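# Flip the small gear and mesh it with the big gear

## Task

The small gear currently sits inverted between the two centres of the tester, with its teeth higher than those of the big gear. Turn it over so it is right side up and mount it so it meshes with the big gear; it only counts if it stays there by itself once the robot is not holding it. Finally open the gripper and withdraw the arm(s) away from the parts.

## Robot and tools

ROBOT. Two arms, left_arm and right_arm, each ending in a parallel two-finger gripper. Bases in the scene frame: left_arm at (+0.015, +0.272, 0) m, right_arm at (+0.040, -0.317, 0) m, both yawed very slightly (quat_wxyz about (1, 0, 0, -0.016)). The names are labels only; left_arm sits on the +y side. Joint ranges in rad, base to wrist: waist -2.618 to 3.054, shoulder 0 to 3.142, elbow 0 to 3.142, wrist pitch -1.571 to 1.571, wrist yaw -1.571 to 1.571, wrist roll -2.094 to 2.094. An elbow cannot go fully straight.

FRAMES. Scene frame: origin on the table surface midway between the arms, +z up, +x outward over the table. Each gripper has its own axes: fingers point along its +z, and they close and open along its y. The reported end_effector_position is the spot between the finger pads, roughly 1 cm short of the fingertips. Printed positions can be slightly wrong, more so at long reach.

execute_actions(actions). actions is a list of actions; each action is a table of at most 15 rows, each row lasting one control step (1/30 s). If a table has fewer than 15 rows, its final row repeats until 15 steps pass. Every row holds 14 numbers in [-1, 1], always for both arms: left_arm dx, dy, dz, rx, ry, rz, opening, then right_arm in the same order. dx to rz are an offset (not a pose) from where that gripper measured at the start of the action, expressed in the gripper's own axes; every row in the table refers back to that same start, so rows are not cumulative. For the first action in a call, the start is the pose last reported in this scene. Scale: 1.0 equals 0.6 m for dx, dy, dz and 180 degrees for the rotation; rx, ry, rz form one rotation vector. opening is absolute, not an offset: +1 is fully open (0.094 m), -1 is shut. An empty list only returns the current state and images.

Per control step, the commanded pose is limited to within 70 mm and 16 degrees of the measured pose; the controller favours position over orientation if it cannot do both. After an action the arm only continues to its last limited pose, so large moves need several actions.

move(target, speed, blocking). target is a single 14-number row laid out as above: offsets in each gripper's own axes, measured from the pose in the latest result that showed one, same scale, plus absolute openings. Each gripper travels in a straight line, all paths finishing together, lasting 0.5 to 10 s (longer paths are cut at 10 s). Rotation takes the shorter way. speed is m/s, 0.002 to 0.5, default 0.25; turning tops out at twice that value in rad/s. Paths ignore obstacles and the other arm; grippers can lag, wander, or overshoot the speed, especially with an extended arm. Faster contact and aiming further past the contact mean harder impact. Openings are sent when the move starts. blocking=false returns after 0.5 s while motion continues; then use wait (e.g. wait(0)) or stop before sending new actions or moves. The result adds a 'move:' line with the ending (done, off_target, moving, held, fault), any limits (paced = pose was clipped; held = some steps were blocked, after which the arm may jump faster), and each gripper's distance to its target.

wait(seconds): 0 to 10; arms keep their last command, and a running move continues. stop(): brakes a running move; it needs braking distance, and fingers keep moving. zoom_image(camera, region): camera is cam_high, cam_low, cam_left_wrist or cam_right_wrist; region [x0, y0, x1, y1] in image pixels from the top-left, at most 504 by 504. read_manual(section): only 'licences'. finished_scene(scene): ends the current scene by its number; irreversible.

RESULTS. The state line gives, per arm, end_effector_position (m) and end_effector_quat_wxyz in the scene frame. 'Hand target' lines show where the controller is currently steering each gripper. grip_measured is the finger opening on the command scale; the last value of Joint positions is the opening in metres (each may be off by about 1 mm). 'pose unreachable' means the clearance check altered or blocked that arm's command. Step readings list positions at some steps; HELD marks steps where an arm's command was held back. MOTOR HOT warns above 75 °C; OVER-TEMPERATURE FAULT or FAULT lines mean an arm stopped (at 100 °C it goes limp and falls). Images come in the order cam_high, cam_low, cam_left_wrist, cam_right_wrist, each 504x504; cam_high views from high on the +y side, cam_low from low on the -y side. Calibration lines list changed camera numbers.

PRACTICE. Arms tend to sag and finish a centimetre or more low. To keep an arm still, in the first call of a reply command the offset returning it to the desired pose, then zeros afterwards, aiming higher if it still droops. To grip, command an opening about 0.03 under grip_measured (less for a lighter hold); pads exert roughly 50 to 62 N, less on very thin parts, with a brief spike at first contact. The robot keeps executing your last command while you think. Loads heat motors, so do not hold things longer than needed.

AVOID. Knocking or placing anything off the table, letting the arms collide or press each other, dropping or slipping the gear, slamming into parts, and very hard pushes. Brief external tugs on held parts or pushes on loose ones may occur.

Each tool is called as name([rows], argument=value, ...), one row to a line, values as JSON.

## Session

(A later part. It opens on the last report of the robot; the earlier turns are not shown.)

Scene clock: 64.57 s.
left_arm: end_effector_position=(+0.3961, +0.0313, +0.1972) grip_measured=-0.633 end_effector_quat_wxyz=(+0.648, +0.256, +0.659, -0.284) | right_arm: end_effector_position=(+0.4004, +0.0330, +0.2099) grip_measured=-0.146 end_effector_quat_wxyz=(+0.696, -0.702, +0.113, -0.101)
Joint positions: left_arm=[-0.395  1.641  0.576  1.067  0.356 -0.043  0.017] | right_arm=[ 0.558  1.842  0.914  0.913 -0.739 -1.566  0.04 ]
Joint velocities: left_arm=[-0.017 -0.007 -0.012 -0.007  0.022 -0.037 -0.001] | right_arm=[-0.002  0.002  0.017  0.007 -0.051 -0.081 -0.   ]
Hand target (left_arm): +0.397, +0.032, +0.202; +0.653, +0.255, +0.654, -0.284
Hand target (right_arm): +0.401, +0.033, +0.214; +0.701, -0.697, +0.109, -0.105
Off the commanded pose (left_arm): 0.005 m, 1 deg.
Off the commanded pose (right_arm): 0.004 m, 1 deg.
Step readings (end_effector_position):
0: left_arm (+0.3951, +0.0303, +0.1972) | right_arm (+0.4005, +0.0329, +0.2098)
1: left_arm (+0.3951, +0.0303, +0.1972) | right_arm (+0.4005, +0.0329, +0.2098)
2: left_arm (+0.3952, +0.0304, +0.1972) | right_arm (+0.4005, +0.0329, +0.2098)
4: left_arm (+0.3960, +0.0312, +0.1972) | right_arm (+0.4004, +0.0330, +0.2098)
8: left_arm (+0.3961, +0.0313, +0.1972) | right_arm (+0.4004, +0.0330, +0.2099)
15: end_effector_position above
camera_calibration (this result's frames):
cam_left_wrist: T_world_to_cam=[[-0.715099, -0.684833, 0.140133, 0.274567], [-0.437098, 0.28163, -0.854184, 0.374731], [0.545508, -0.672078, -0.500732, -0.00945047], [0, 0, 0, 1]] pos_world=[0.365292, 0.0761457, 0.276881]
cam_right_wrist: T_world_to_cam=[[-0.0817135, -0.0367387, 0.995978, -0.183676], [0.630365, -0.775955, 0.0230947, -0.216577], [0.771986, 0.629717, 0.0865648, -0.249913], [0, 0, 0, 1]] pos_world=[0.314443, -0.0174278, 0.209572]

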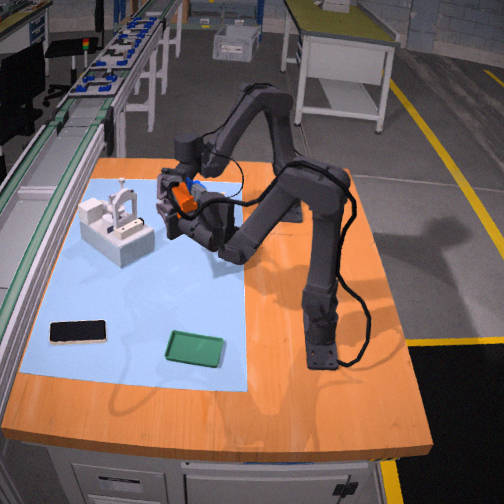

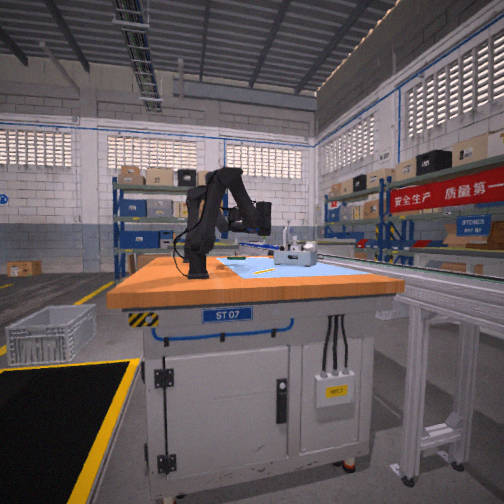

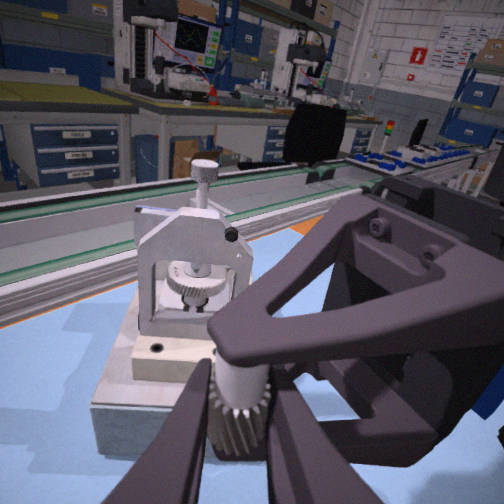

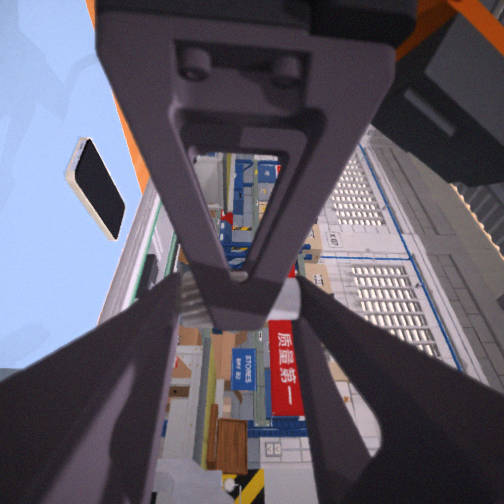

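execute_actions([
  [[-0.008,0,0,0,-0.004,0.001,-0.68, 0.0,-0.007,0,0.005,0.0,-0.003,0.3]],
])

move(target=[-0.008,0,0,0,-0.004,0.001,-0.68, 0,-0.015,-0.1,0.005,0,-0.003,0.3], speed=0.15)

Scene clock: 65.20 s.
left_arm: end_effector_position=(+0.3962, +0.0314, +0.1970) grip_measured=-0.633 end_effector_quat_wxyz=(+0.648, +0.256, +0.659, -0.284) | right_arm: end_effector_position=(+0.4004, +0.0330, +0.2121) grip_measured=+0.297 end_effector_quat_wxyz=(+0.698, -0.700, +0.110, -0.104)
Joint positions: left_arm=[-0.395  1.641  0.576  1.066  0.355 -0.044  0.017] | right_arm=[ 0.558  1.842  0.914  0.923 -0.739 -1.566  0.061]
Joint velocities: left_arm=[ 0.007 -0.012 -0.002 -0.051 -0.066 -0.022 -0.001] | right_arm=[-0.007  0.007  0.002 -0.022  0.007 -0.081 -0.001]
Hand target (left_arm): +0.396, +0.032, +0.202; +0.653, +0.255, +0.654, -0.285
Hand target (right_arm): +0.400, +0.033, +0.214; +0.701, -0.697, +0.109, -0.105
Off the commanded pose (left_arm): 0.005 m, 1 deg.
Off the commanded pose (right_arm): 0.002 m, 0 deg.
Step readings (end_effector_position):
0: left_arm (+0.3961, +0.0313, +0.1972) | right_arm (+0.4004, +0.0330, +0.2099)
1: left_arm (+0.3962, +0.0314, +0.1972) | right_arm (+0.4004, +0.0330, +0.2099)
2: left_arm (+0.3962, +0.0314, +0.1971) | right_arm (+0.4004, +0.0330, +0.2101)
4: left_arm (+0.3962, +0.0314, +0.1970) | right_arm (+0.4004, +0.0330, +0.2111)
8: left_arm (+0.3962, +0.0314, +0.1970) | right_arm (+0.4004, +0.0330, +0.2117)
15: end_effector_position above
camera_calibration (this result's frames):
cam_left_wrist: T_world_to_cam=[[-0.714703, -0.685111, 0.14079, 0.274382], [-0.438028, 0.281502, -0.853749, 0.374871], [0.545281, -0.671847, -0.501288, -0.00934284], [0, 0, 0, 1]] pos_world=[0.3654, 0.0761784, 0.276732]
cam_right_wrist: T_world_to_cam=[[-0.0909025, -0.0420889, 0.99497, -0.181753], [0.630144, -0.776084, 0.0247417, -0.216887], [0.771139, 0.629224, 0.0970701, -0.251994], [0, 0, 0, 1]] pos_world=[0.314471, -0.0174116, 0.210666]

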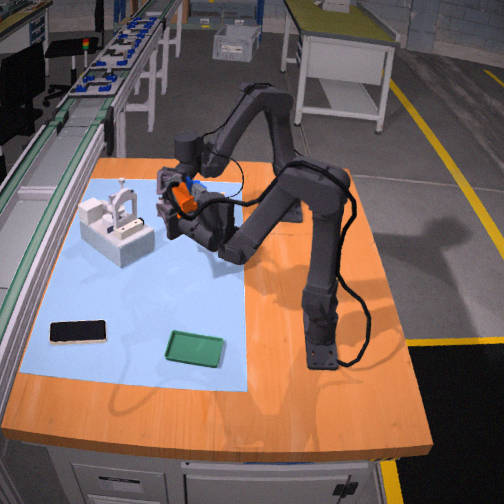

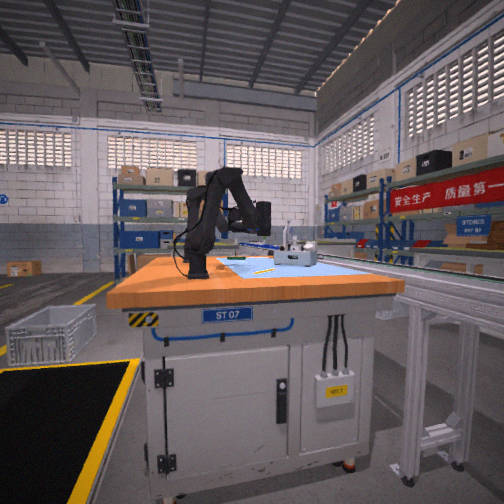

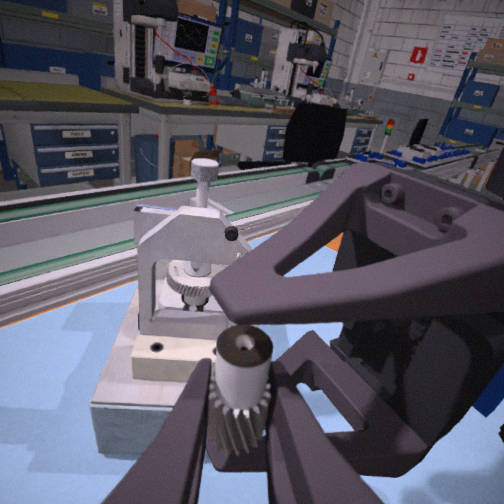

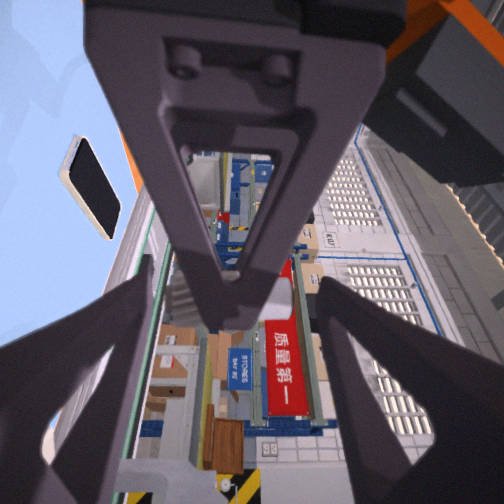

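Scene clock: 66.10 s.
left_arm: end_effector_position=(+0.3962, +0.0314, +0.1969) grip_measured=-0.633 end_effector_quat_wxyz=(+0.648, +0.256, +0.659, -0.284) | right_arm: end_effector_position=(+0.3861, -0.0198, +0.2154) grip_measured=+0.297 end_effector_quat_wxyz=(+0.699, -0.699, +0.110, -0.105)
Joint positions: left_arm=[-0.395  1.641  0.576  1.066  0.355 -0.044  0.017] | right_arm=[ 0.439  1.712  0.763  0.947 -0.857 -1.566  0.061]
Joint velocities: left_arm=[ 0.007  0.002 -0.007 -0.081  0.037  0.022  0.   ] | right_arm=[ 0.002  0.007 -0.022  0.037 -0.022  0.051 -0.001]
Hand target (left_arm): +0.396, +0.032, +0.202; +0.652, +0.255, +0.654, -0.285
Hand target (right_arm): +0.383, -0.024, +0.221; +0.702, -0.696, +0.105, -0.109
Off the commanded pose (left_arm): 0.005 m, 1 deg.
Off the commanded pose (right_arm): 0.008 m, 1 deg.
move: done
camera_calibration (this result's frames):
cam_left_wrist: T_world_to_cam=[[-0.714654, -0.685134, 0.14093, 0.274349], [-0.438324, 0.281637, -0.853553, 0.374868], [0.545107, -0.671768, -0.501584, -0.0092636], [0, 0, 0, 1]] pos_world=[0.365428, 0.0761658, 0.276659]
cam_right_wrist: T_world_to_cam=[[-0.0924996, -0.0431149, 0.994779, -0.187908], [0.628625, -0.777314, 0.024763, -0.248328], [0.772188, 0.627633, 0.0990044, -0.208957], [0, 0, 0, 1]] pos_world=[0.300078, -0.0699822, 0.213764]

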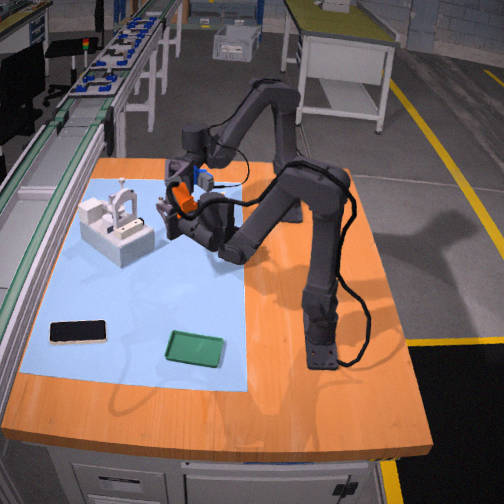

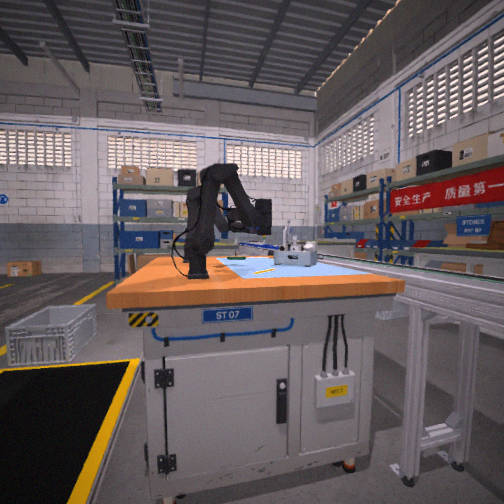

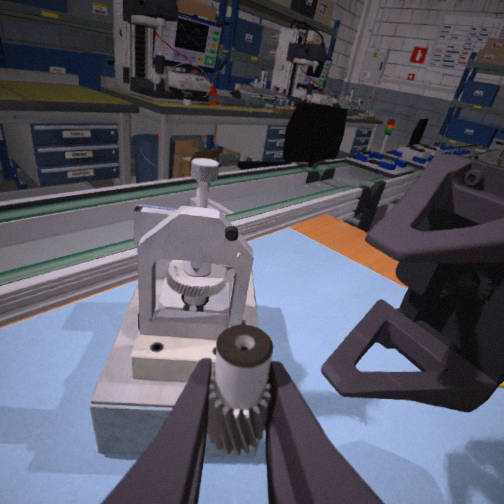

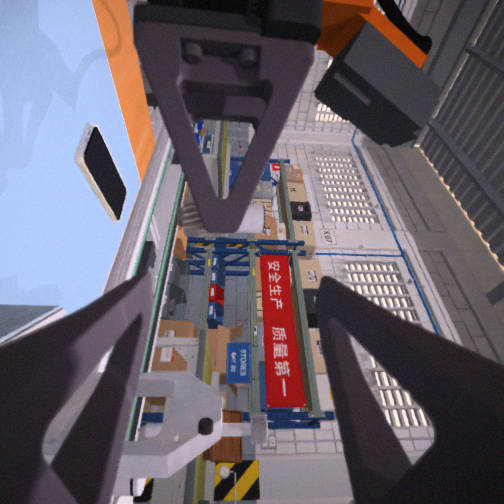

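move(target=[-0.008,0,0,0,-0.004,0.001,-0.68, 0.186,-0.11,-0.008,-0.062,0.342,0.548,-0.15], speed=0.5)

Scene clock: 69.60 s.
left_arm: end_effector_position=(+0.3962, +0.0314, +0.1969) grip_measured=-0.633 end_effector_quat_wxyz=(+0.648, +0.256, +0.659, -0.284) | right_arm: end_effector_position=(+0.4890, -0.0542, +0.2688) grip_measured=-0.147 end_effector_quat_wxyz=(+0.328, -0.303, +0.884, +0.136)
Joint positions: left_arm=[-0.395  1.641  0.576  1.065  0.355 -0.044  0.017] | right_arm=[ 0.502  1.982  2.127 -1.006 -0.165 -0.127  0.04 ]
Joint velocities: left_arm=[ 0.017  0.007 -0.002  0.051  0.007  0.007  0.001] | right_arm=[-0.002 -0.002  0.012  0.007  0.095 -0.022  0.   ]
Hand target (left_arm): +0.396, +0.032, +0.202; +0.652, +0.255, +0.655, -0.285
Hand target (right_arm): +0.492, -0.058, +0.280; +0.338, -0.295, +0.882, +0.141
Off the commanded pose (left_arm): 0.005 m, 1 deg.
Off the commanded pose (right_arm): 0.013 m, 1 deg.
move: off_target (right_arm)
camera_calibration (this result's frames):
cam_left_wrist: T_world_to_cam=[[-0.714605, -0.685156, 0.141069, 0.274315], [-0.43862, 0.281773, -0.853356, 0.374865], [0.544933, -0.671688, -0.501879, -0.00918436], [0, 0, 0, 1]] pos_world=[0.365455, 0.0761532, 0.276586]
cam_right_wrist: T_world_to_cam=[[0.635445, -0.769288, 0.0663699, -0.378849], [-0.757408, -0.637723, -0.140152, 0.388581], [0.150143, 0.03879, -0.987903, 0.292334], [0, 0, 0, 1]] pos_world=[0.49116, -0.054977, 0.368403]

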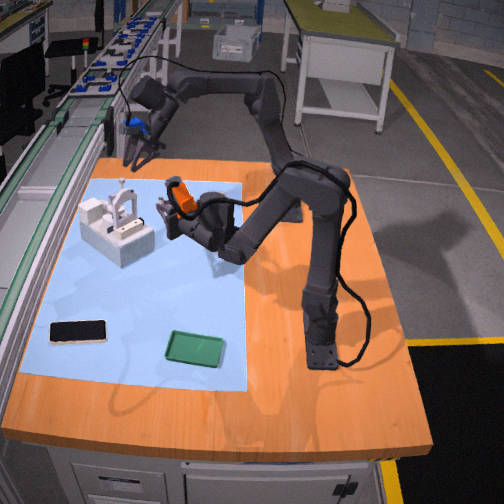

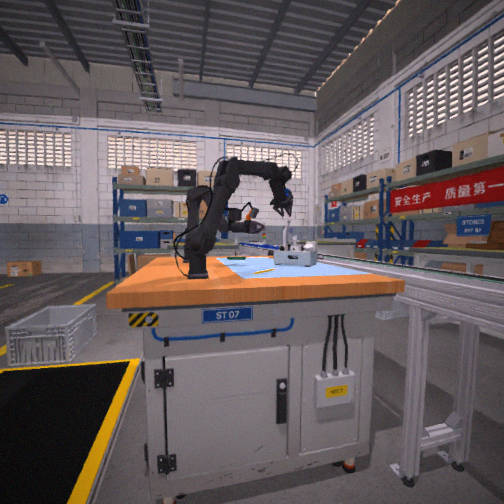

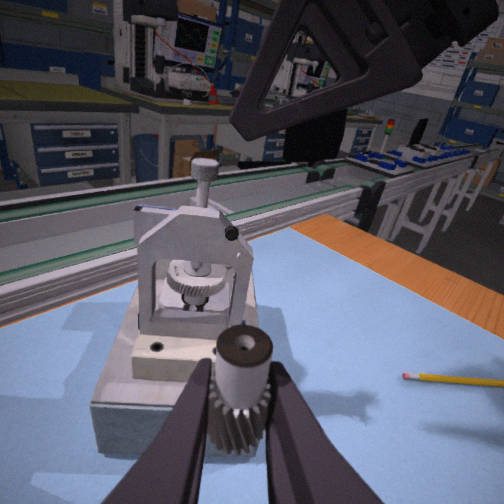

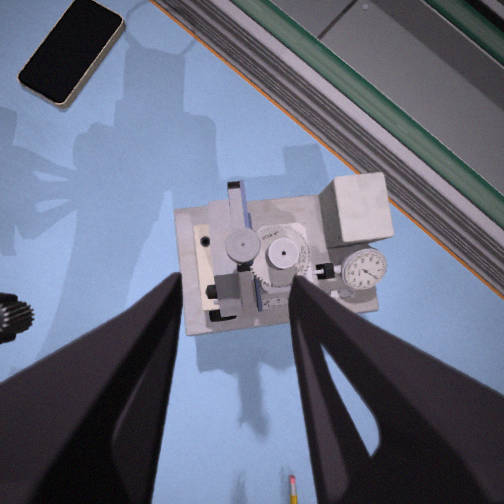

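move(target=[0.068,0.031,0.125,0,-0.015,0.006,-0.68, -0.018,-0.008,0.069,0,-0.008,0,-0.15], speed=0.12)

Scene clock: 71.27 s.
left_arm: end_effector_position=(+0.4555, -0.0037, +0.1341) grip_measured=-0.633 end_effector_quat_wxyz=(+0.641, +0.254, +0.667, -0.282) | right_arm: end_effector_position=(+0.5151, -0.0410, +0.2272) grip_measured=-0.147 end_effector_quat_wxyz=(+0.317, -0.303, +0.889, +0.134)
Joint positions: left_arm=[-0.419  2.056  0.809  1.227  0.326 -0.044  0.017] | right_arm=[ 0.502  2.088  2.127 -0.924 -0.165 -0.126  0.04 ]
Joint velocities: left_arm=[ 0.007  0.002 -0.002 -0.022 -0.007 -0.081 -0.001] | right_arm=[ 0.012 -0.007 -0.007  0.037  0.022 -0.081 -0.   ]
Hand target (left_arm): +0.459, -0.011, +0.155; +0.665, +0.255, +0.642, -0.284
Hand target (right_arm): +0.518, -0.035, +0.245; +0.339, -0.301, +0.880, +0.140
Off the commanded pose (left_arm): 0.023 m, 4 deg.
Off the commanded pose (right_arm): 0.019 m, 3 deg.
move: off_target (left_arm, right_arm)
camera_calibration (this result's frames):
cam_left_wrist: T_world_to_cam=[[-0.707993, -0.690532, 0.148026, 0.297568], [-0.455947, 0.286872, -0.842507, 0.363641], [0.539313, -0.663981, -0.517949, -0.0918177], [0, 0, 0, 1]] pos_world=[0.425995, 0.0401967, 0.214765]
cam_right_wrist: T_world_to_cam=[[0.636169, -0.769182, 0.060399, -0.38144], [-0.760776, -0.638397, -0.116915, 0.407353], [0.128488, 0.0284278, -0.991304, 0.258325], [0, 0, 0, 1]] pos_world=[0.519373, -0.0406877, 0.326743]

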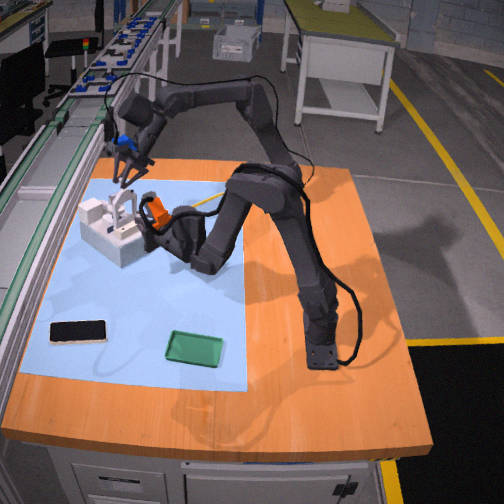

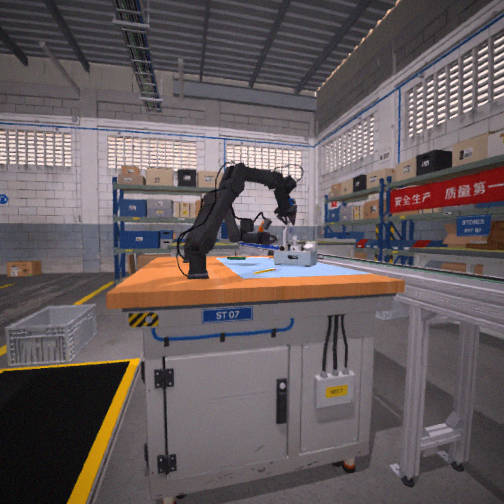

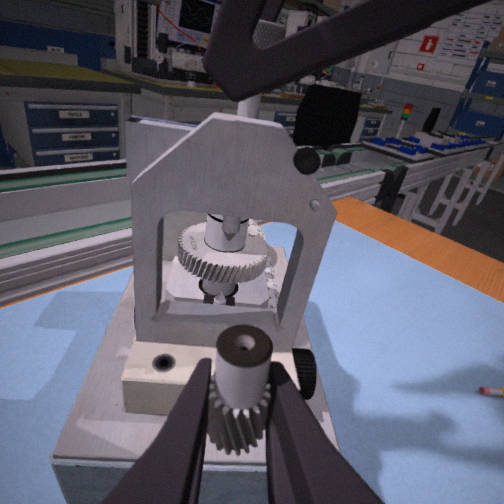

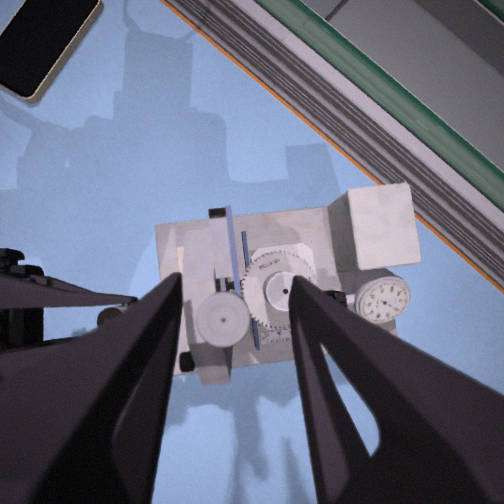

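execute_actions([
  [[-0.026,0,0,0,-0.018,0.006,-0.68, -0.022,0.009,-0.004,-0.01,-0.017,0,-0.15]],
  [[-0.008,0,0,0,-0.005,0.001,-0.68, -0.008,0,-0.004,0,-0.005,0,-0.15]],
])

Scene clock: 72.43 s.
left_arm: end_effector_position=(+0.4556, -0.0037, +0.1380) grip_measured=-0.633 end_effector_quat_wxyz=(+0.647, +0.254, +0.661, -0.282) | right_arm: end_effector_position=(+0.5173, -0.0347, +0.2323) grip_measured=-0.147 end_effector_quat_wxyz=(+0.327, -0.306, +0.882, +0.148)
Joint positions: left_arm=[-0.419  2.056  0.809  1.243  0.326 -0.044  0.017] | right_arm=[ 0.502  2.088  2.127 -0.896 -0.192 -0.126  0.04 ]
Joint velocities: left_arm=[-0.007 -0.012  0.007  0.037  0.007 -0.022  0.001] | right_arm=[-0.007  0.007 -0.007 -0.022 -0.066 -0.051  0.   ]
Hand target (left_arm): +0.456, -0.003, +0.143; +0.653, +0.252, +0.656, -0.283
Hand target (right_arm): +0.519, -0.034, +0.237; +0.334, -0.305, +0.879, +0.151
Off the commanded pose (left_arm): 0.005 m, 1 deg.
Off the commanded pose (right_arm): 0.005 m, 1 deg.
Step readings (end_effector_position; steps 1 to 15: 1st action; 16 to 30: 2nd action):
0: left_arm (+0.4555, -0.0037, +0.1343) | right_arm (+0.5151, -0.0409, +0.2272)
1: left_arm (+0.4555, -0.0037, +0.1347) | right_arm (+0.5151, -0.0403, +0.2276)
2: left_arm (+0.4555, -0.0037, +0.1352) | right_arm (+0.5154, -0.0393, +0.2284)
4: left_arm (+0.4555, -0.0037, +0.1364) | right_arm (+0.5160, -0.0375, +0.2298)
8: left_arm (+0.4556, -0.0037, +0.1374) | right_arm (+0.5168, -0.0356, +0.2315)
15: left_arm (+0.4556, -0.0037, +0.1380) | right_arm (+0.5173, -0.0347, +0.2323)
16: left_arm (+0.4556, -0.0037, +0.1380) | right_arm (+0.5173, -0.0347, +0.2323)
17: left_arm (+0.4556, -0.0037, +0.1380) | right_arm (+0.5173, -0.0347, +0.2323)
19: left_arm (+0.4556, -0.0037, +0.1380) | right_arm (+0.5173, -0.0347, +0.2323)
23: left_arm (+0.4556, -0.0037, +0.1380) | right_arm (+0.5173, -0.0347, +0.2323)
30: end_effector_position above
camera_calibration (this result's frames):
cam_left_wrist: T_world_to_cam=[[-0.709874, -0.689763, 0.1425, 0.298694], [-0.443555, 0.280641, -0.851176, 0.36251], [0.547118, -0.667434, -0.505167, -0.09515], [0, 0, 0, 1]] pos_world=[0.424886, 0.0407865, 0.217929]
cam_right_wrist: T_world_to_cam=[[0.648048, -0.760148, 0.0469991, -0.381027], [-0.747909, -0.646835, -0.149119, 0.414211], [0.143753, 0.061485, -0.987702, 0.255391], [0, 0, 0, 1]] pos_world=[0.520003, -0.0374139, 0.331924]

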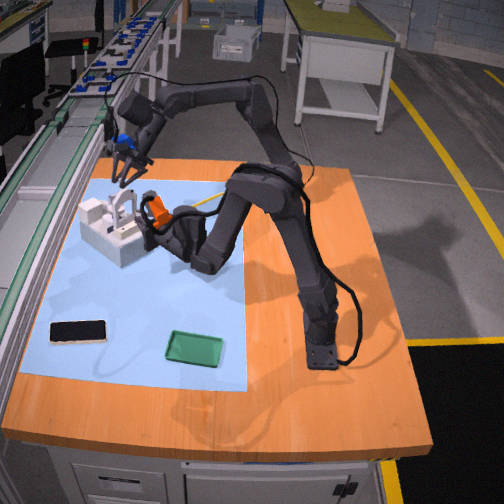

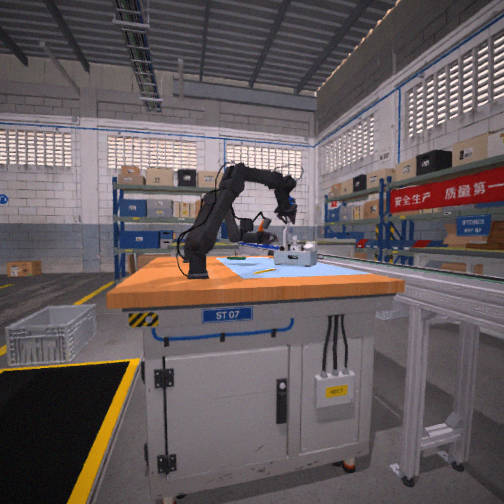

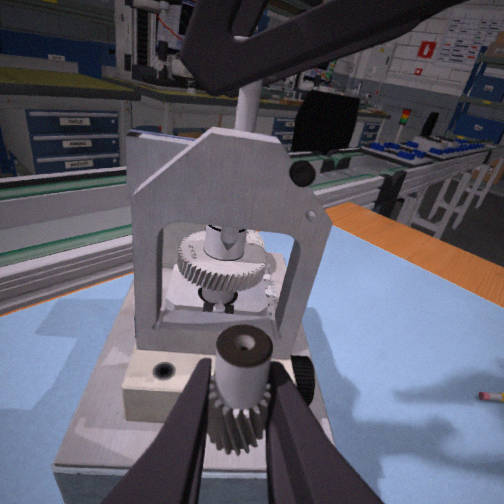

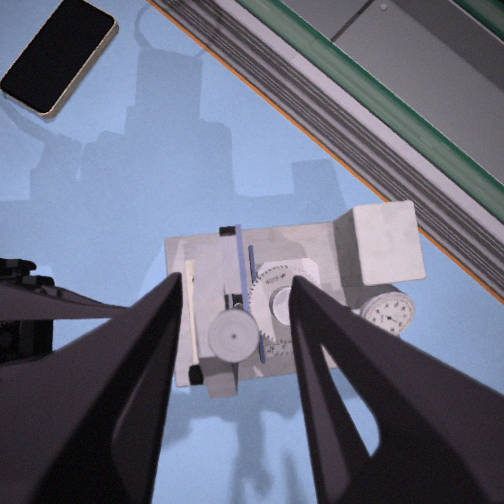

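Grasp and lift the knob.

execute_actions([
  [[-0.008,0,0,0,-0.005,0.001,-0.68, -0.008,0,-0.004,0,-0.005,0,-0.6],[-0.008,0,0,0,-0.005,0.001,-0.68, -0.008,0,-0.004,0,-0.005,0,-0.6],[-0.008,0,0,0,-0.005,0.001,-0.68, -0.008,0,-0.004,0,-0.005,0,-0.6],[-0.008,0,0,0,-0.005,0.001,-0.68, -0.008,0,-0.004,0,-0.005,0,-0.6],[-0.008,0,0,0,-0.005,0.001,-0.68, -0.008,0,-0.004,0,-0.005,0,-0.66],[-0.008,0,0,0,-0.005,0.001,-0.68, -0.008,0,-0.004,0,-0.005,0,-0.66],[-0.008,0,0,0,-0.005,0.001,-0.68, -0.008,0,-0.004,0,-0.005,0,-0.73]],
  [[-0.008,0,0,0,-0.005,0.001,-0.68, -0.04,0.004,-0.045,0,-0.015,0,-0.73]],
  [[-0.008,0,0,0,-0.005,0.001,-0.68, -0.07,0.008,-0.08,0,-0.03,0,-0.73]],
  [[-0.008,0,0,0,-0.005,0.001,-0.68, -0.05,0.006,-0.06,0,-0.036,0,-0.73]],
])

Scene clock: 74.77 s.
left_arm: end_effector_position=(+0.4556, -0.0037, +0.1380) grip_measured=-0.633 end_effector_quat_wxyz=(+0.647, +0.254, +0.661, -0.282) | right_arm: end_effector_position=(+0.5158, -0.0346, +0.2522) grip_measured=-0.700 end_effector_quat_wxyz=(+0.313, -0.307, +0.886, +0.148)
Joint positions: left_arm=[-0.419  2.056  0.809  1.243  0.326 -0.044  0.017] | right_arm=[ 0.502  2.165  2.353 -1.074 -0.196 -0.125  0.014]
Joint velocities: left_arm=[-0.002  0.012 -0.007  0.037 -0.051 -0.037  0.   ] | right_arm=[ 0.017 -0.007  0.007 -0.007 -0.037 -0.051  0.001]
Hand target (left_arm): +0.456, -0.003, +0.143; +0.653, +0.252, +0.656, -0.283
Hand target (right_arm): +0.513, -0.036, +0.299; +0.362, -0.299, +0.867, +0.166
Off the commanded pose (left_arm): 0.005 m, 1 deg.
Off the commanded pose (right_arm): 0.047 m, 7 deg.
Step readings (end_effector_position; steps 1 to 15: 1st action; 16 to 30: 2nd action; 31 to 45: 3rd action; 46 to 60: 4th action):
0: left_arm (+0.4556, -0.0037, +0.1380) | right_arm (+0.5173, -0.0347, +0.2323)
1: left_arm (+0.4556, -0.0037, +0.1380) | right_arm (+0.5173, -0.0347, +0.2323)
2: left_arm (+0.4556, -0.0037, +0.1380) | right_arm (+0.5173, -0.0347, +0.2323)
4: left_arm (+0.4556, -0.0037, +0.1380) | right_arm (+0.5173, -0.0347, +0.2323)
8: left_arm (+0.4556, -0.0037, +0.1380) | right_arm (+0.5168, -0.0339, +0.2325)
15: left_arm (+0.4556, -0.0037, +0.1380) | right_arm (+0.5168, -0.0339, +0.2325)
16: left_arm (+0.4556, -0.0037, +0.1380) | right_arm (+0.5167, -0.0340, +0.2339)
17: left_arm (+0.4556, -0.0037, +0.1380) | right_arm (+0.5167, -0.0340, +0.2348)
19: left_arm (+0.4556, -0.0037, +0.1380) | right_arm (+0.5166, -0.0340, +0.2362)
23: left_arm (+0.4556, -0.0037, +0.1380) | right_arm (+0.5164, -0.0341, +0.2372)
30: left_arm (+0.4556, -0.0037, +0.1380) | right_arm (+0.5164, -0.0341, +0.2371)
31: left_arm (+0.4556, -0.0037, +0.1380) | right_arm (+0.5164, -0.0341, +0.2394)
32: left_arm (+0.4556, -0.0037, +0.1380) | right_arm (+0.5166, -0.0341, +0.2419)
34: left_arm (+0.4556, -0.0037, +0.1380) | right_arm (+0.5162, -0.0343, +0.2494)
38: left_arm (+0.4556, -0.0037, +0.1380) | right_arm (+0.5159, -0.0345, +0.2541)
45: left_arm (+0.4556, -0.0037, +0.1380) | right_arm (+0.5159, -0.0345, +0.2523)
46: left_arm (+0.4556, -0.0037, +0.1380) | right_arm (+0.5158, -0.0346, +0.2522)
47: left_arm (+0.4556, -0.0037, +0.1380) | right_arm (+0.5158, -0.0346, +0.2522)
49: left_arm (+0.4556, -0.0037, +0.1380) | right_arm (+0.5158, -0.0346, +0.2522)
53: left_arm (+0.4556, -0.0037, +0.1380) | right_arm (+0.5158, -0.0346, +0.2522)
60: end_effector_position above
camera_calibration (this result's frames):
cam_left_wrist: T_world_to_cam=[[-0.709874, -0.689763, 0.1425, 0.298694], [-0.443555, 0.280641, -0.851176, 0.36251], [0.547118, -0.667434, -0.505167, -0.09515], [0, 0, 0, 1]] pos_world=[0.424886, 0.0407865, 0.217929]
cam_right_wrist: T_world_to_cam=[[0.650833, -0.758342, 0.0365031, -0.379689], [-0.750316, -0.649799, -0.121602, 0.410365], [0.115935, 0.0517536, -0.991908, 0.290287], [0, 0, 0, 1]] pos_world=[0.521364, -0.0363031, 0.351699]

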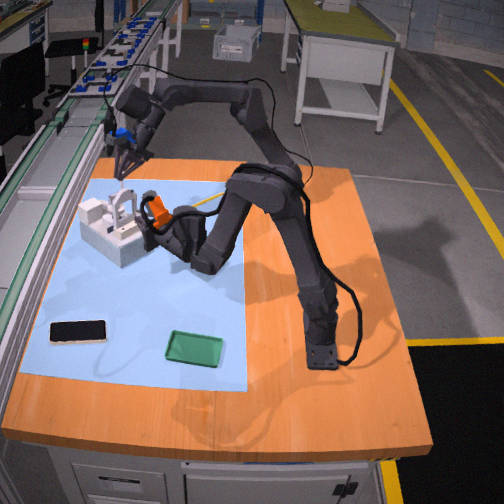

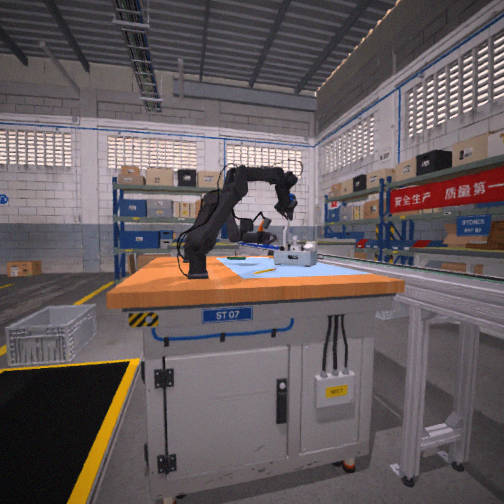

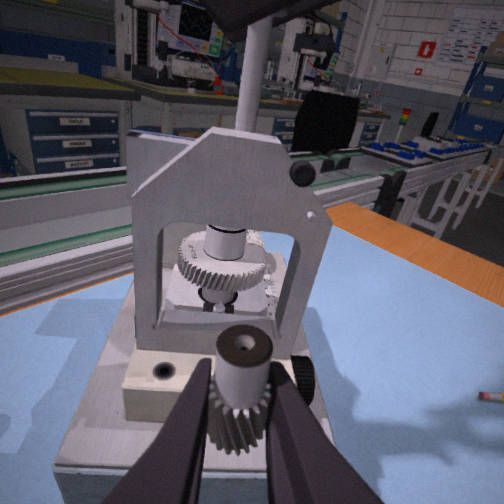

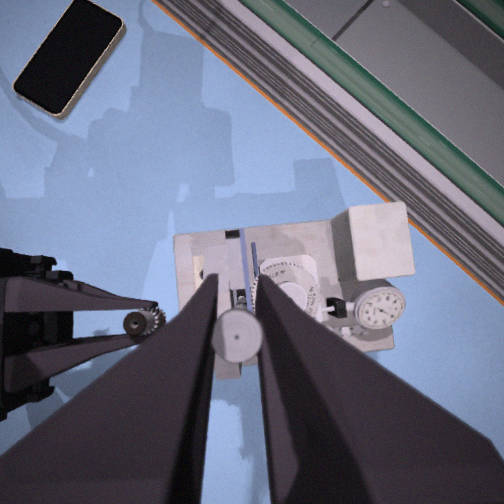

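execute_actions([
  [[-0.012,0,0.01,0,-0.007,0.002,-0.68, -0.07,0.008,-0.08,0,-0.04,0,-0.73],[-0.016,0,0.015,0,-0.009,0.002,-0.68, -0.07,0.008,-0.08,0,-0.04,0,-0.73],[-0.02,0,0.02,0,-0.011,0.003,-0.68, -0.07,0.008,-0.08,0,-0.04,0,-0.73],[-0.024,0,0.025,0,-0.013,0.003,-0.68, -0.07,0.008,-0.08,0,-0.04,0,-0.73],[-0.028,0,0.03,0,-0.015,0.004,-0.68, -0.07,0.008,-0.08,0,-0.04,0,-0.73],[-0.03,0,0.035,0,-0.016,0.004,-0.68, -0.07,0.008,-0.08,0,-0.04,0,-0.73],[-0.03,0,0.04,0,-0.016,0.004,-0.68, -0.07,0.008,-0.08,0,-0.04,0,-0.73],[-0.03,0,0.045,0,-0.016,0.004,-0.68, -0.07,0.008,-0.08,0,-0.04,0,-0.73],[-0.03,0,0.05,0,-0.016,0.004,-0.68, -0.07,0.008,-0.08,0,-0.04,0,-0.73],[-0.03,0,0.055,0,-0.016,0.004,-0.68, -0.07,0.008,-0.08,0,-0.04,0,-0.73],[-0.03,0,0.06,0,-0.016,0.004,-0.68, -0.07,0.008,-0.08,0,-0.04,0,-0.73]],
  [[-0.008,0,0,0,-0.005,0.001,-0.68, -0.055,0.006,-0.065,0,-0.038,0,-0.73]],
])

Scene clock: 76.30 s.
left_arm: end_effector_position=(+0.4770, -0.0232, +0.1507) grip_measured=-0.633 end_effector_quat_wxyz=(+0.661, +0.253, +0.647, -0.284) | right_arm: end_effector_position=(+0.5157, -0.0347, +0.2551) grip_measured=-0.700 end_effector_quat_wxyz=(+0.306, -0.307, +0.889, +0.147)
Joint positions: left_arm=[-0.44   2.113  0.938  1.212  0.305 -0.044  0.017] | right_arm=[ 0.502  2.202  2.438 -1.137 -0.196 -0.125  0.014]
Joint velocities: left_arm=[ 0.027  0.002  0.007  0.022 -0.007 -0.007 -0.   ] | right_arm=[-0.002 -0.002  0.002  0.007  0.037 -0.037  0.   ]
Hand target (left_arm): +0.477, -0.023, +0.156; +0.667, +0.251, +0.641, -0.285
Hand target (right_arm): +0.514, -0.036, +0.306; +0.359, -0.298, +0.869, +0.166
Off the commanded pose (left_arm): 0.005 m, 1 deg.
Off the commanded pose (right_arm): 0.051 m, 7 deg.
Step readings (end_effector_position; steps 1 to 15: 1st action; 16 to 30: 2nd action):
0: left_arm (+0.4556, -0.0037, +0.1380) | right_arm (+0.5158, -0.0346, +0.2522)
1: left_arm (+0.4556, -0.0037, +0.1380) | right_arm (+0.5159, -0.0345, +0.2532)
2: left_arm (+0.4556, -0.0037, +0.1380) | right_arm (+0.5159, -0.0345, +0.2544)
4: left_arm (+0.4574, -0.0044, +0.1389) | right_arm (+0.5159, -0.0346, +0.2555)
8: left_arm (+0.4669, -0.0097, +0.1459) | right_arm (+0.5157, -0.0347, +0.2555)
15: left_arm (+0.4770, -0.0232, +0.1511) | right_arm (+0.5156, -0.0347, +0.2553)
16: left_arm (+0.4770, -0.0232, +0.1508) | right_arm (+0.5157, -0.0347, +0.2551)
17: left_arm (+0.4770, -0.0232, +0.1507) | right_arm (+0.5157, -0.0347, +0.2551)
19: left_arm (+0.4770, -0.0232, +0.1507) | right_arm (+0.5157, -0.0347, +0.2551)
23: left_arm (+0.4770, -0.0232, +0.1507) | right_arm (+0.5157, -0.0347, +0.2551)
30: end_effector_position above
camera_calibration (this result's frames):
cam_left_wrist: T_world_to_cam=[[-0.715317, -0.686659, 0.129693, 0.303273], [-0.412233, 0.264785, -0.871753, 0.376093], [0.564256, -0.677044, -0.472469, -0.126806], [0, 0, 0, 1]] pos_world=[0.443525, 0.0228081, 0.228616]
cam_right_wrist: T_world_to_cam=[[0.651088, -0.758299, 0.0326598, -0.378901], [-0.752079, -0.650351, -0.106869, 0.407672], [0.102279, 0.0450186, -0.993737, 0.300421], [0, 0, 0, 1]] pos_world=[0.522573, -0.0357147, 0.354481]

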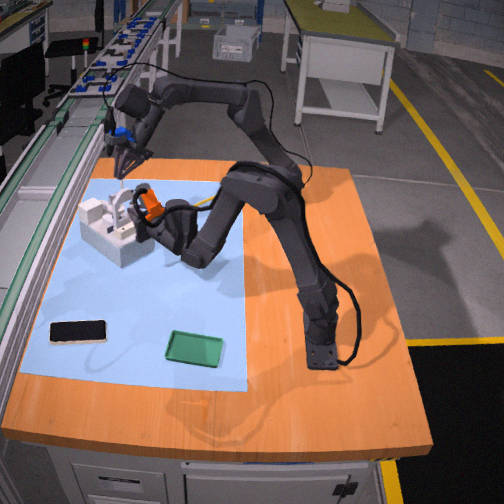

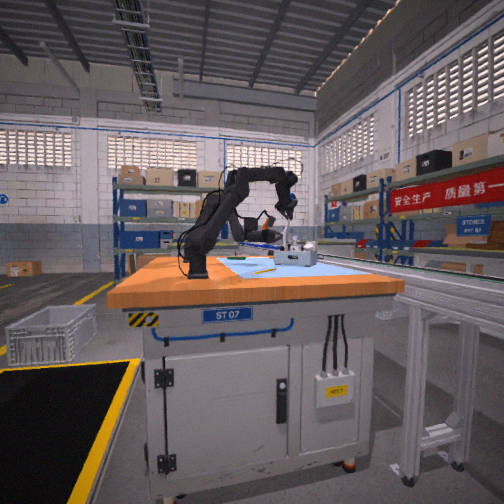

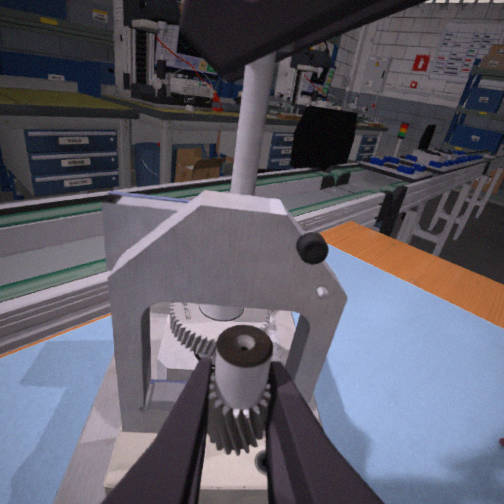

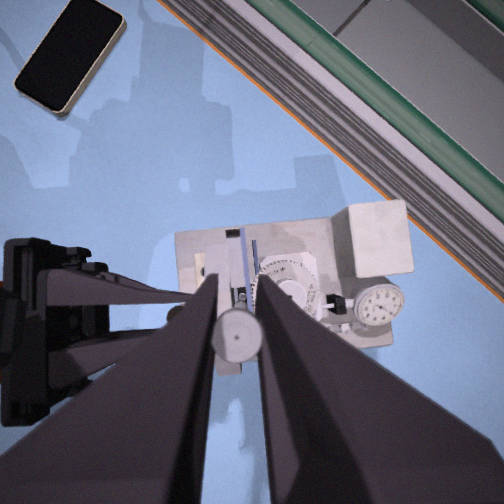

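execute_actions([
  [[0.011,0.009,0,-0.01,0.009,-0.003,-0.68, -0.055,0.006,-0.065,0,-0.038,0,-0.73]],
  [[-0.008,0,0,0,-0.005,0.001,-0.68, -0.055,0.006,-0.065,0,-0.038,0,-0.73]],
])

Scene clock: 77.50 s.
left_arm: end_effector_position=(+0.4798, -0.0204, +0.1425) grip_measured=-0.633 end_effector_quat_wxyz=(+0.652, +0.246, +0.662, -0.276) | right_arm: end_effector_position=(+0.5157, -0.0347, +0.2551) grip_measured=-0.700 end_effector_quat_wxyz=(+0.306, -0.307, +0.889, +0.147)
Joint positions: left_arm=[-0.44   2.113  0.938  1.178  0.283 -0.044  0.017] | right_arm=[ 0.502  2.202  2.438 -1.137 -0.196 -0.125  0.014]
Joint velocities: left_arm=[-0.012 -0.007 -0.012 -0.022 -0.022 -0.007 -0.   ] | right_arm=[-0.012 -0.012  0.007 -0.037 -0.051  0.051 -0.   ]
Hand target (left_arm): +0.480, -0.020, +0.147; +0.658, +0.245, +0.656, -0.277
Hand target (right_arm): +0.514, -0.036, +0.306; +0.359, -0.298, +0.869, +0.166
Off the commanded pose (left_arm): 0.005 m, 1 deg.
Off the commanded pose (right_arm): 0.051 m, 7 deg.
Step readings (end_effector_position; steps 1 to 15: 1st action; 16 to 30: 2nd action):
0: left_arm (+0.4770, -0.0232, +0.1507) | right_arm (+0.5157, -0.0347, +0.2551)
1: left_arm (+0.4773, -0.0229, +0.1501) | right_arm (+0.5157, -0.0347, +0.2551)
2: left_arm (+0.4778, -0.0224, +0.1490) | right_arm (+0.5157, -0.0347, +0.2551)
4: left_arm (+0.4786, -0.0217, +0.1464) | right_arm (+0.5157, -0.0347, +0.2551)
8: left_arm (+0.4794, -0.0209, +0.1437) | right_arm (+0.5157, -0.0347, +0.2551)
15: left_arm (+0.4798, -0.0205, +0.1425) | right_arm (+0.5157, -0.0347, +0.2551)
16: left_arm (+0.4798, -0.0204, +0.1425) | right_arm (+0.5157, -0.0347, +0.2551)
17: left_arm (+0.4798, -0.0204, +0.1425) | right_arm (+0.5157, -0.0347, +0.2551)
19: left_arm (+0.4798, -0.0204, +0.1425) | right_arm (+0.5157, -0.0347, +0.2551)
23: left_arm (+0.4798, -0.0204, +0.1425) | right_arm (+0.5157, -0.0347, +0.2551)
30: end_effector_position above
camera_calibration (this result's frames):
cam_left_wrist: T_world_to_cam=[[-0.696085, -0.704042, 0.140679, 0.297072], [-0.444295, 0.26849, -0.854702, 0.38246], [0.563975, -0.657448, -0.499694, -0.126], [0, 0, 0, 1]] pos_world=[0.447773, 0.0236262, 0.222136]
cam_right_wrist: T_world_to_cam=[[0.651088, -0.758299, 0.0326598, -0.378901], [-0.752079, -0.650351, -0.106869, 0.407672], [0.102279, 0.0450186, -0.993737, 0.300421], [0, 0, 0, 1]] pos_world=[0.522573, -0.0357147, 0.354481]

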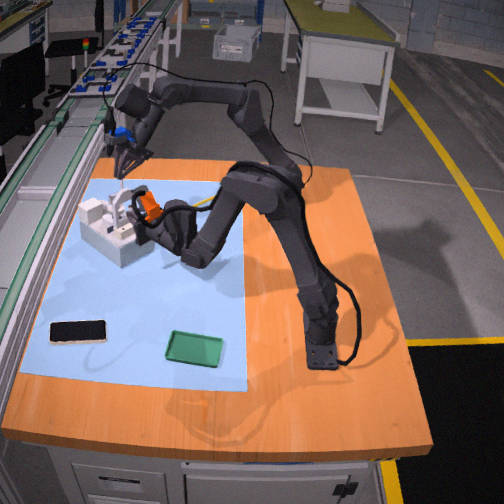

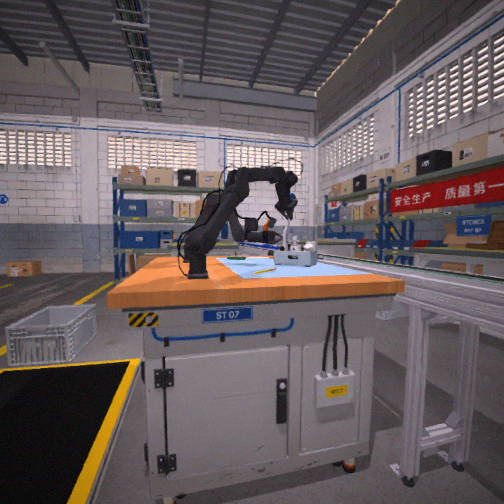

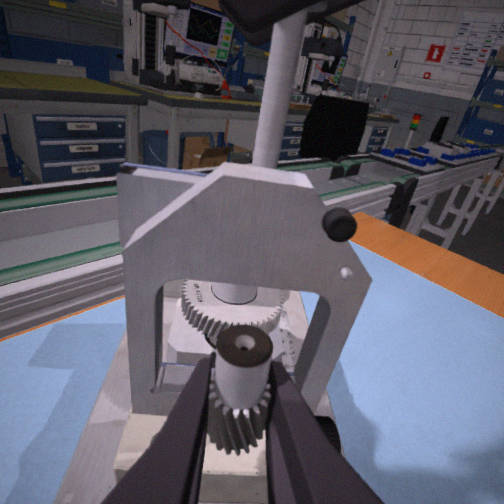

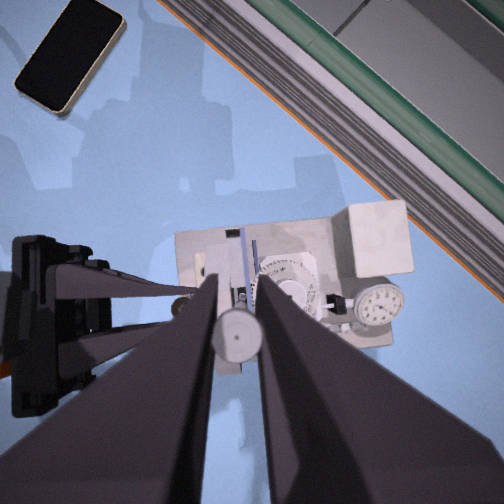

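execute_actions([
  [[-0.012,0,0.01,0,-0.006,0.002,-0.68, -0.055,0.006,-0.065,0,-0.038,0,-0.73],[-0.012,0,0.014,0,-0.006,0.002,-0.68, -0.055,0.006,-0.065,0,-0.038,0,-0.73],[-0.012,0,0.018,0,-0.006,0.002,-0.68, -0.055,0.006,-0.065,0,-0.038,0,-0.73],[-0.012,0,0.022,0,-0.006,0.002,-0.68, -0.055,0.006,-0.065,0,-0.038,0,-0.73],[-0.012,0,0.026,0,-0.006,0.002,-0.68, -0.055,0.006,-0.065,0,-0.038,0,-0.73],[-0.012,0,0.03,0,-0.006,0.002,-0.68, -0.055,0.006,-0.065,0,-0.038,0,-0.73],[-0.012,0,0.034,0,-0.006,0.002,-0.68, -0.055,0.006,-0.065,0,-0.038,0,-0.73],[-0.012,0,0.038,0,-0.006,0.002,-0.68, -0.055,0.006,-0.065,0,-0.038,0,-0.73],[-0.012,0,0.042,0,-0.006,0.002,-0.68, -0.055,0.006,-0.065,0,-0.038,0,-0.73],[-0.012,0,0.045,0,-0.006,0.002,-0.68, -0.055,0.006,-0.065,0,-0.038,0,-0.73]],
  [[-0.008,0,0,0,-0.005,0.001,-0.68, -0.055,0.006,-0.065,0,-0.038,0,-0.73]],
])

Scene clock: 78.87 s.
left_arm: end_effector_position=(+0.4957, -0.0322, +0.1413) grip_measured=-0.633 end_effector_quat_wxyz=(+0.652, +0.246, +0.662, -0.275) | right_arm: end_effector_position=(+0.5157, -0.0347, +0.2551) grip_measured=-0.700 end_effector_quat_wxyz=(+0.306, -0.307, +0.889, +0.147)
Joint positions: left_arm=[-0.449  2.164  1.029  1.136  0.273 -0.044  0.017] | right_arm=[ 0.502  2.202  2.438 -1.137 -0.196 -0.125  0.014]
Joint velocities: left_arm=[-0.007  0.002 -0.012 -0.007  0.022 -0.007  0.   ] | right_arm=[-0.002 -0.007  0.007  0.007 -0.037 -0.007  0.001]
Hand target (left_arm): +0.496, -0.032, +0.146; +0.658, +0.245, +0.657, -0.276
Hand target (right_arm): +0.514, -0.036, +0.306; +0.359, -0.298, +0.869, +0.166
Off the commanded pose (left_arm): 0.005 m, 1 deg.
Off the commanded pose (right_arm): 0.051 m, 7 deg.
Step readings (end_effector_position; steps 1 to 15: 1st action; 16 to 30: 2nd action):
0: left_arm (+0.4798, -0.0204, +0.1425) | right_arm (+0.5157, -0.0347, +0.2551)
1: left_arm (+0.4798, -0.0204, +0.1424) | right_arm (+0.5157, -0.0347, +0.2551)
2: left_arm (+0.4798, -0.0204, +0.1423) | right_arm (+0.5157, -0.0347, +0.2551)
4: left_arm (+0.4815, -0.0213, +0.1421) | right_arm (+0.5157, -0.0347, +0.2551)
8: left_arm (+0.4895, -0.0249, +0.1419) | right_arm (+0.5157, -0.0347, +0.2551)
15: left_arm (+0.4957, -0.0322, +0.1414) | right_arm (+0.5157, -0.0347, +0.2551)
16: left_arm (+0.4957, -0.0322, +0.1413) | right_arm (+0.5157, -0.0347, +0.2551)
17: left_arm (+0.4957, -0.0322, +0.1413) | right_arm (+0.5157, -0.0347, +0.2551)
19: left_arm (+0.4957, -0.0322, +0.1413) | right_arm (+0.5157, -0.0347, +0.2551)
23: left_arm (+0.4957, -0.0322, +0.1413) | right_arm (+0.5157, -0.0347, +0.2551)
30: end_effector_position above
camera_calibration (this result's frames):
cam_left_wrist: T_world_to_cam=[[-0.694817, -0.705199, 0.141151, 0.29929], [-0.445872, 0.268391, -0.853911, 0.392255], [0.564294, -0.656247, -0.500912, -0.143194], [0, 0, 0, 1]] pos_world=[0.463651, 0.0118106, 0.220978]
cam_right_wrist: T_world_to_cam=[[0.651088, -0.758299, 0.0326598, -0.378901], [-0.752079, -0.650351, -0.106869, 0.407672], [0.102279, 0.0450186, -0.993737, 0.300421], [0, 0, 0, 1]] pos_world=[0.522573, -0.0357147, 0.354481]

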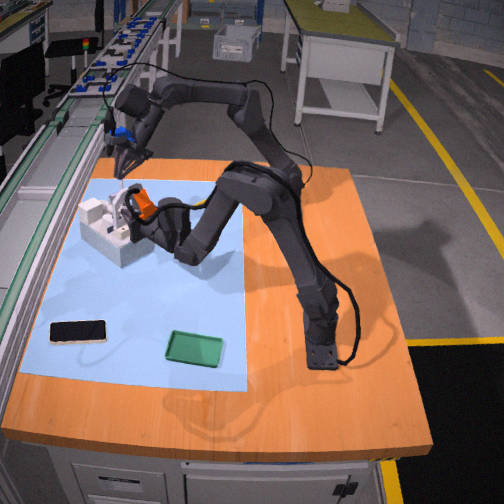

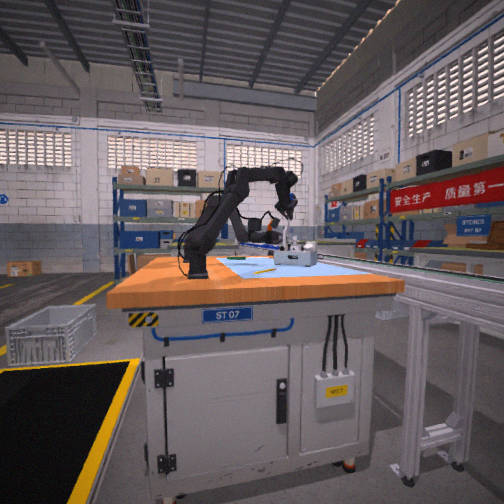

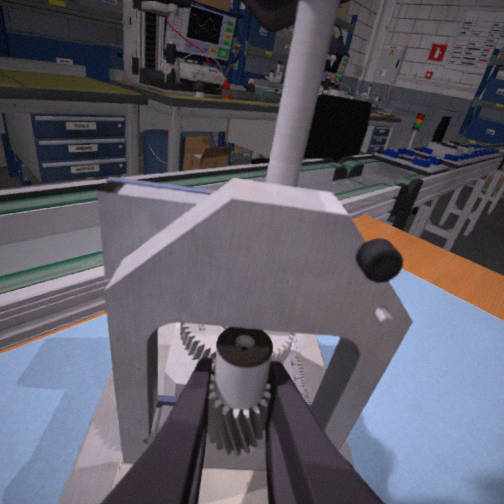

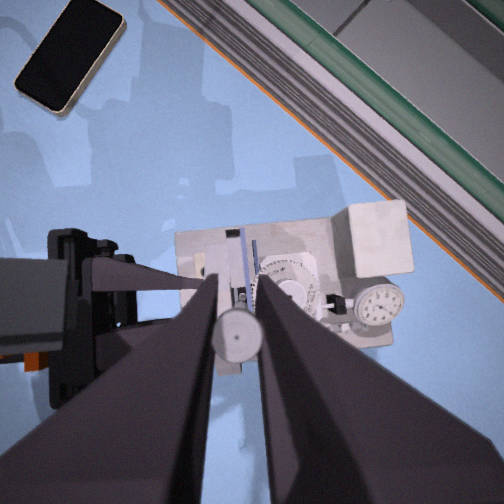

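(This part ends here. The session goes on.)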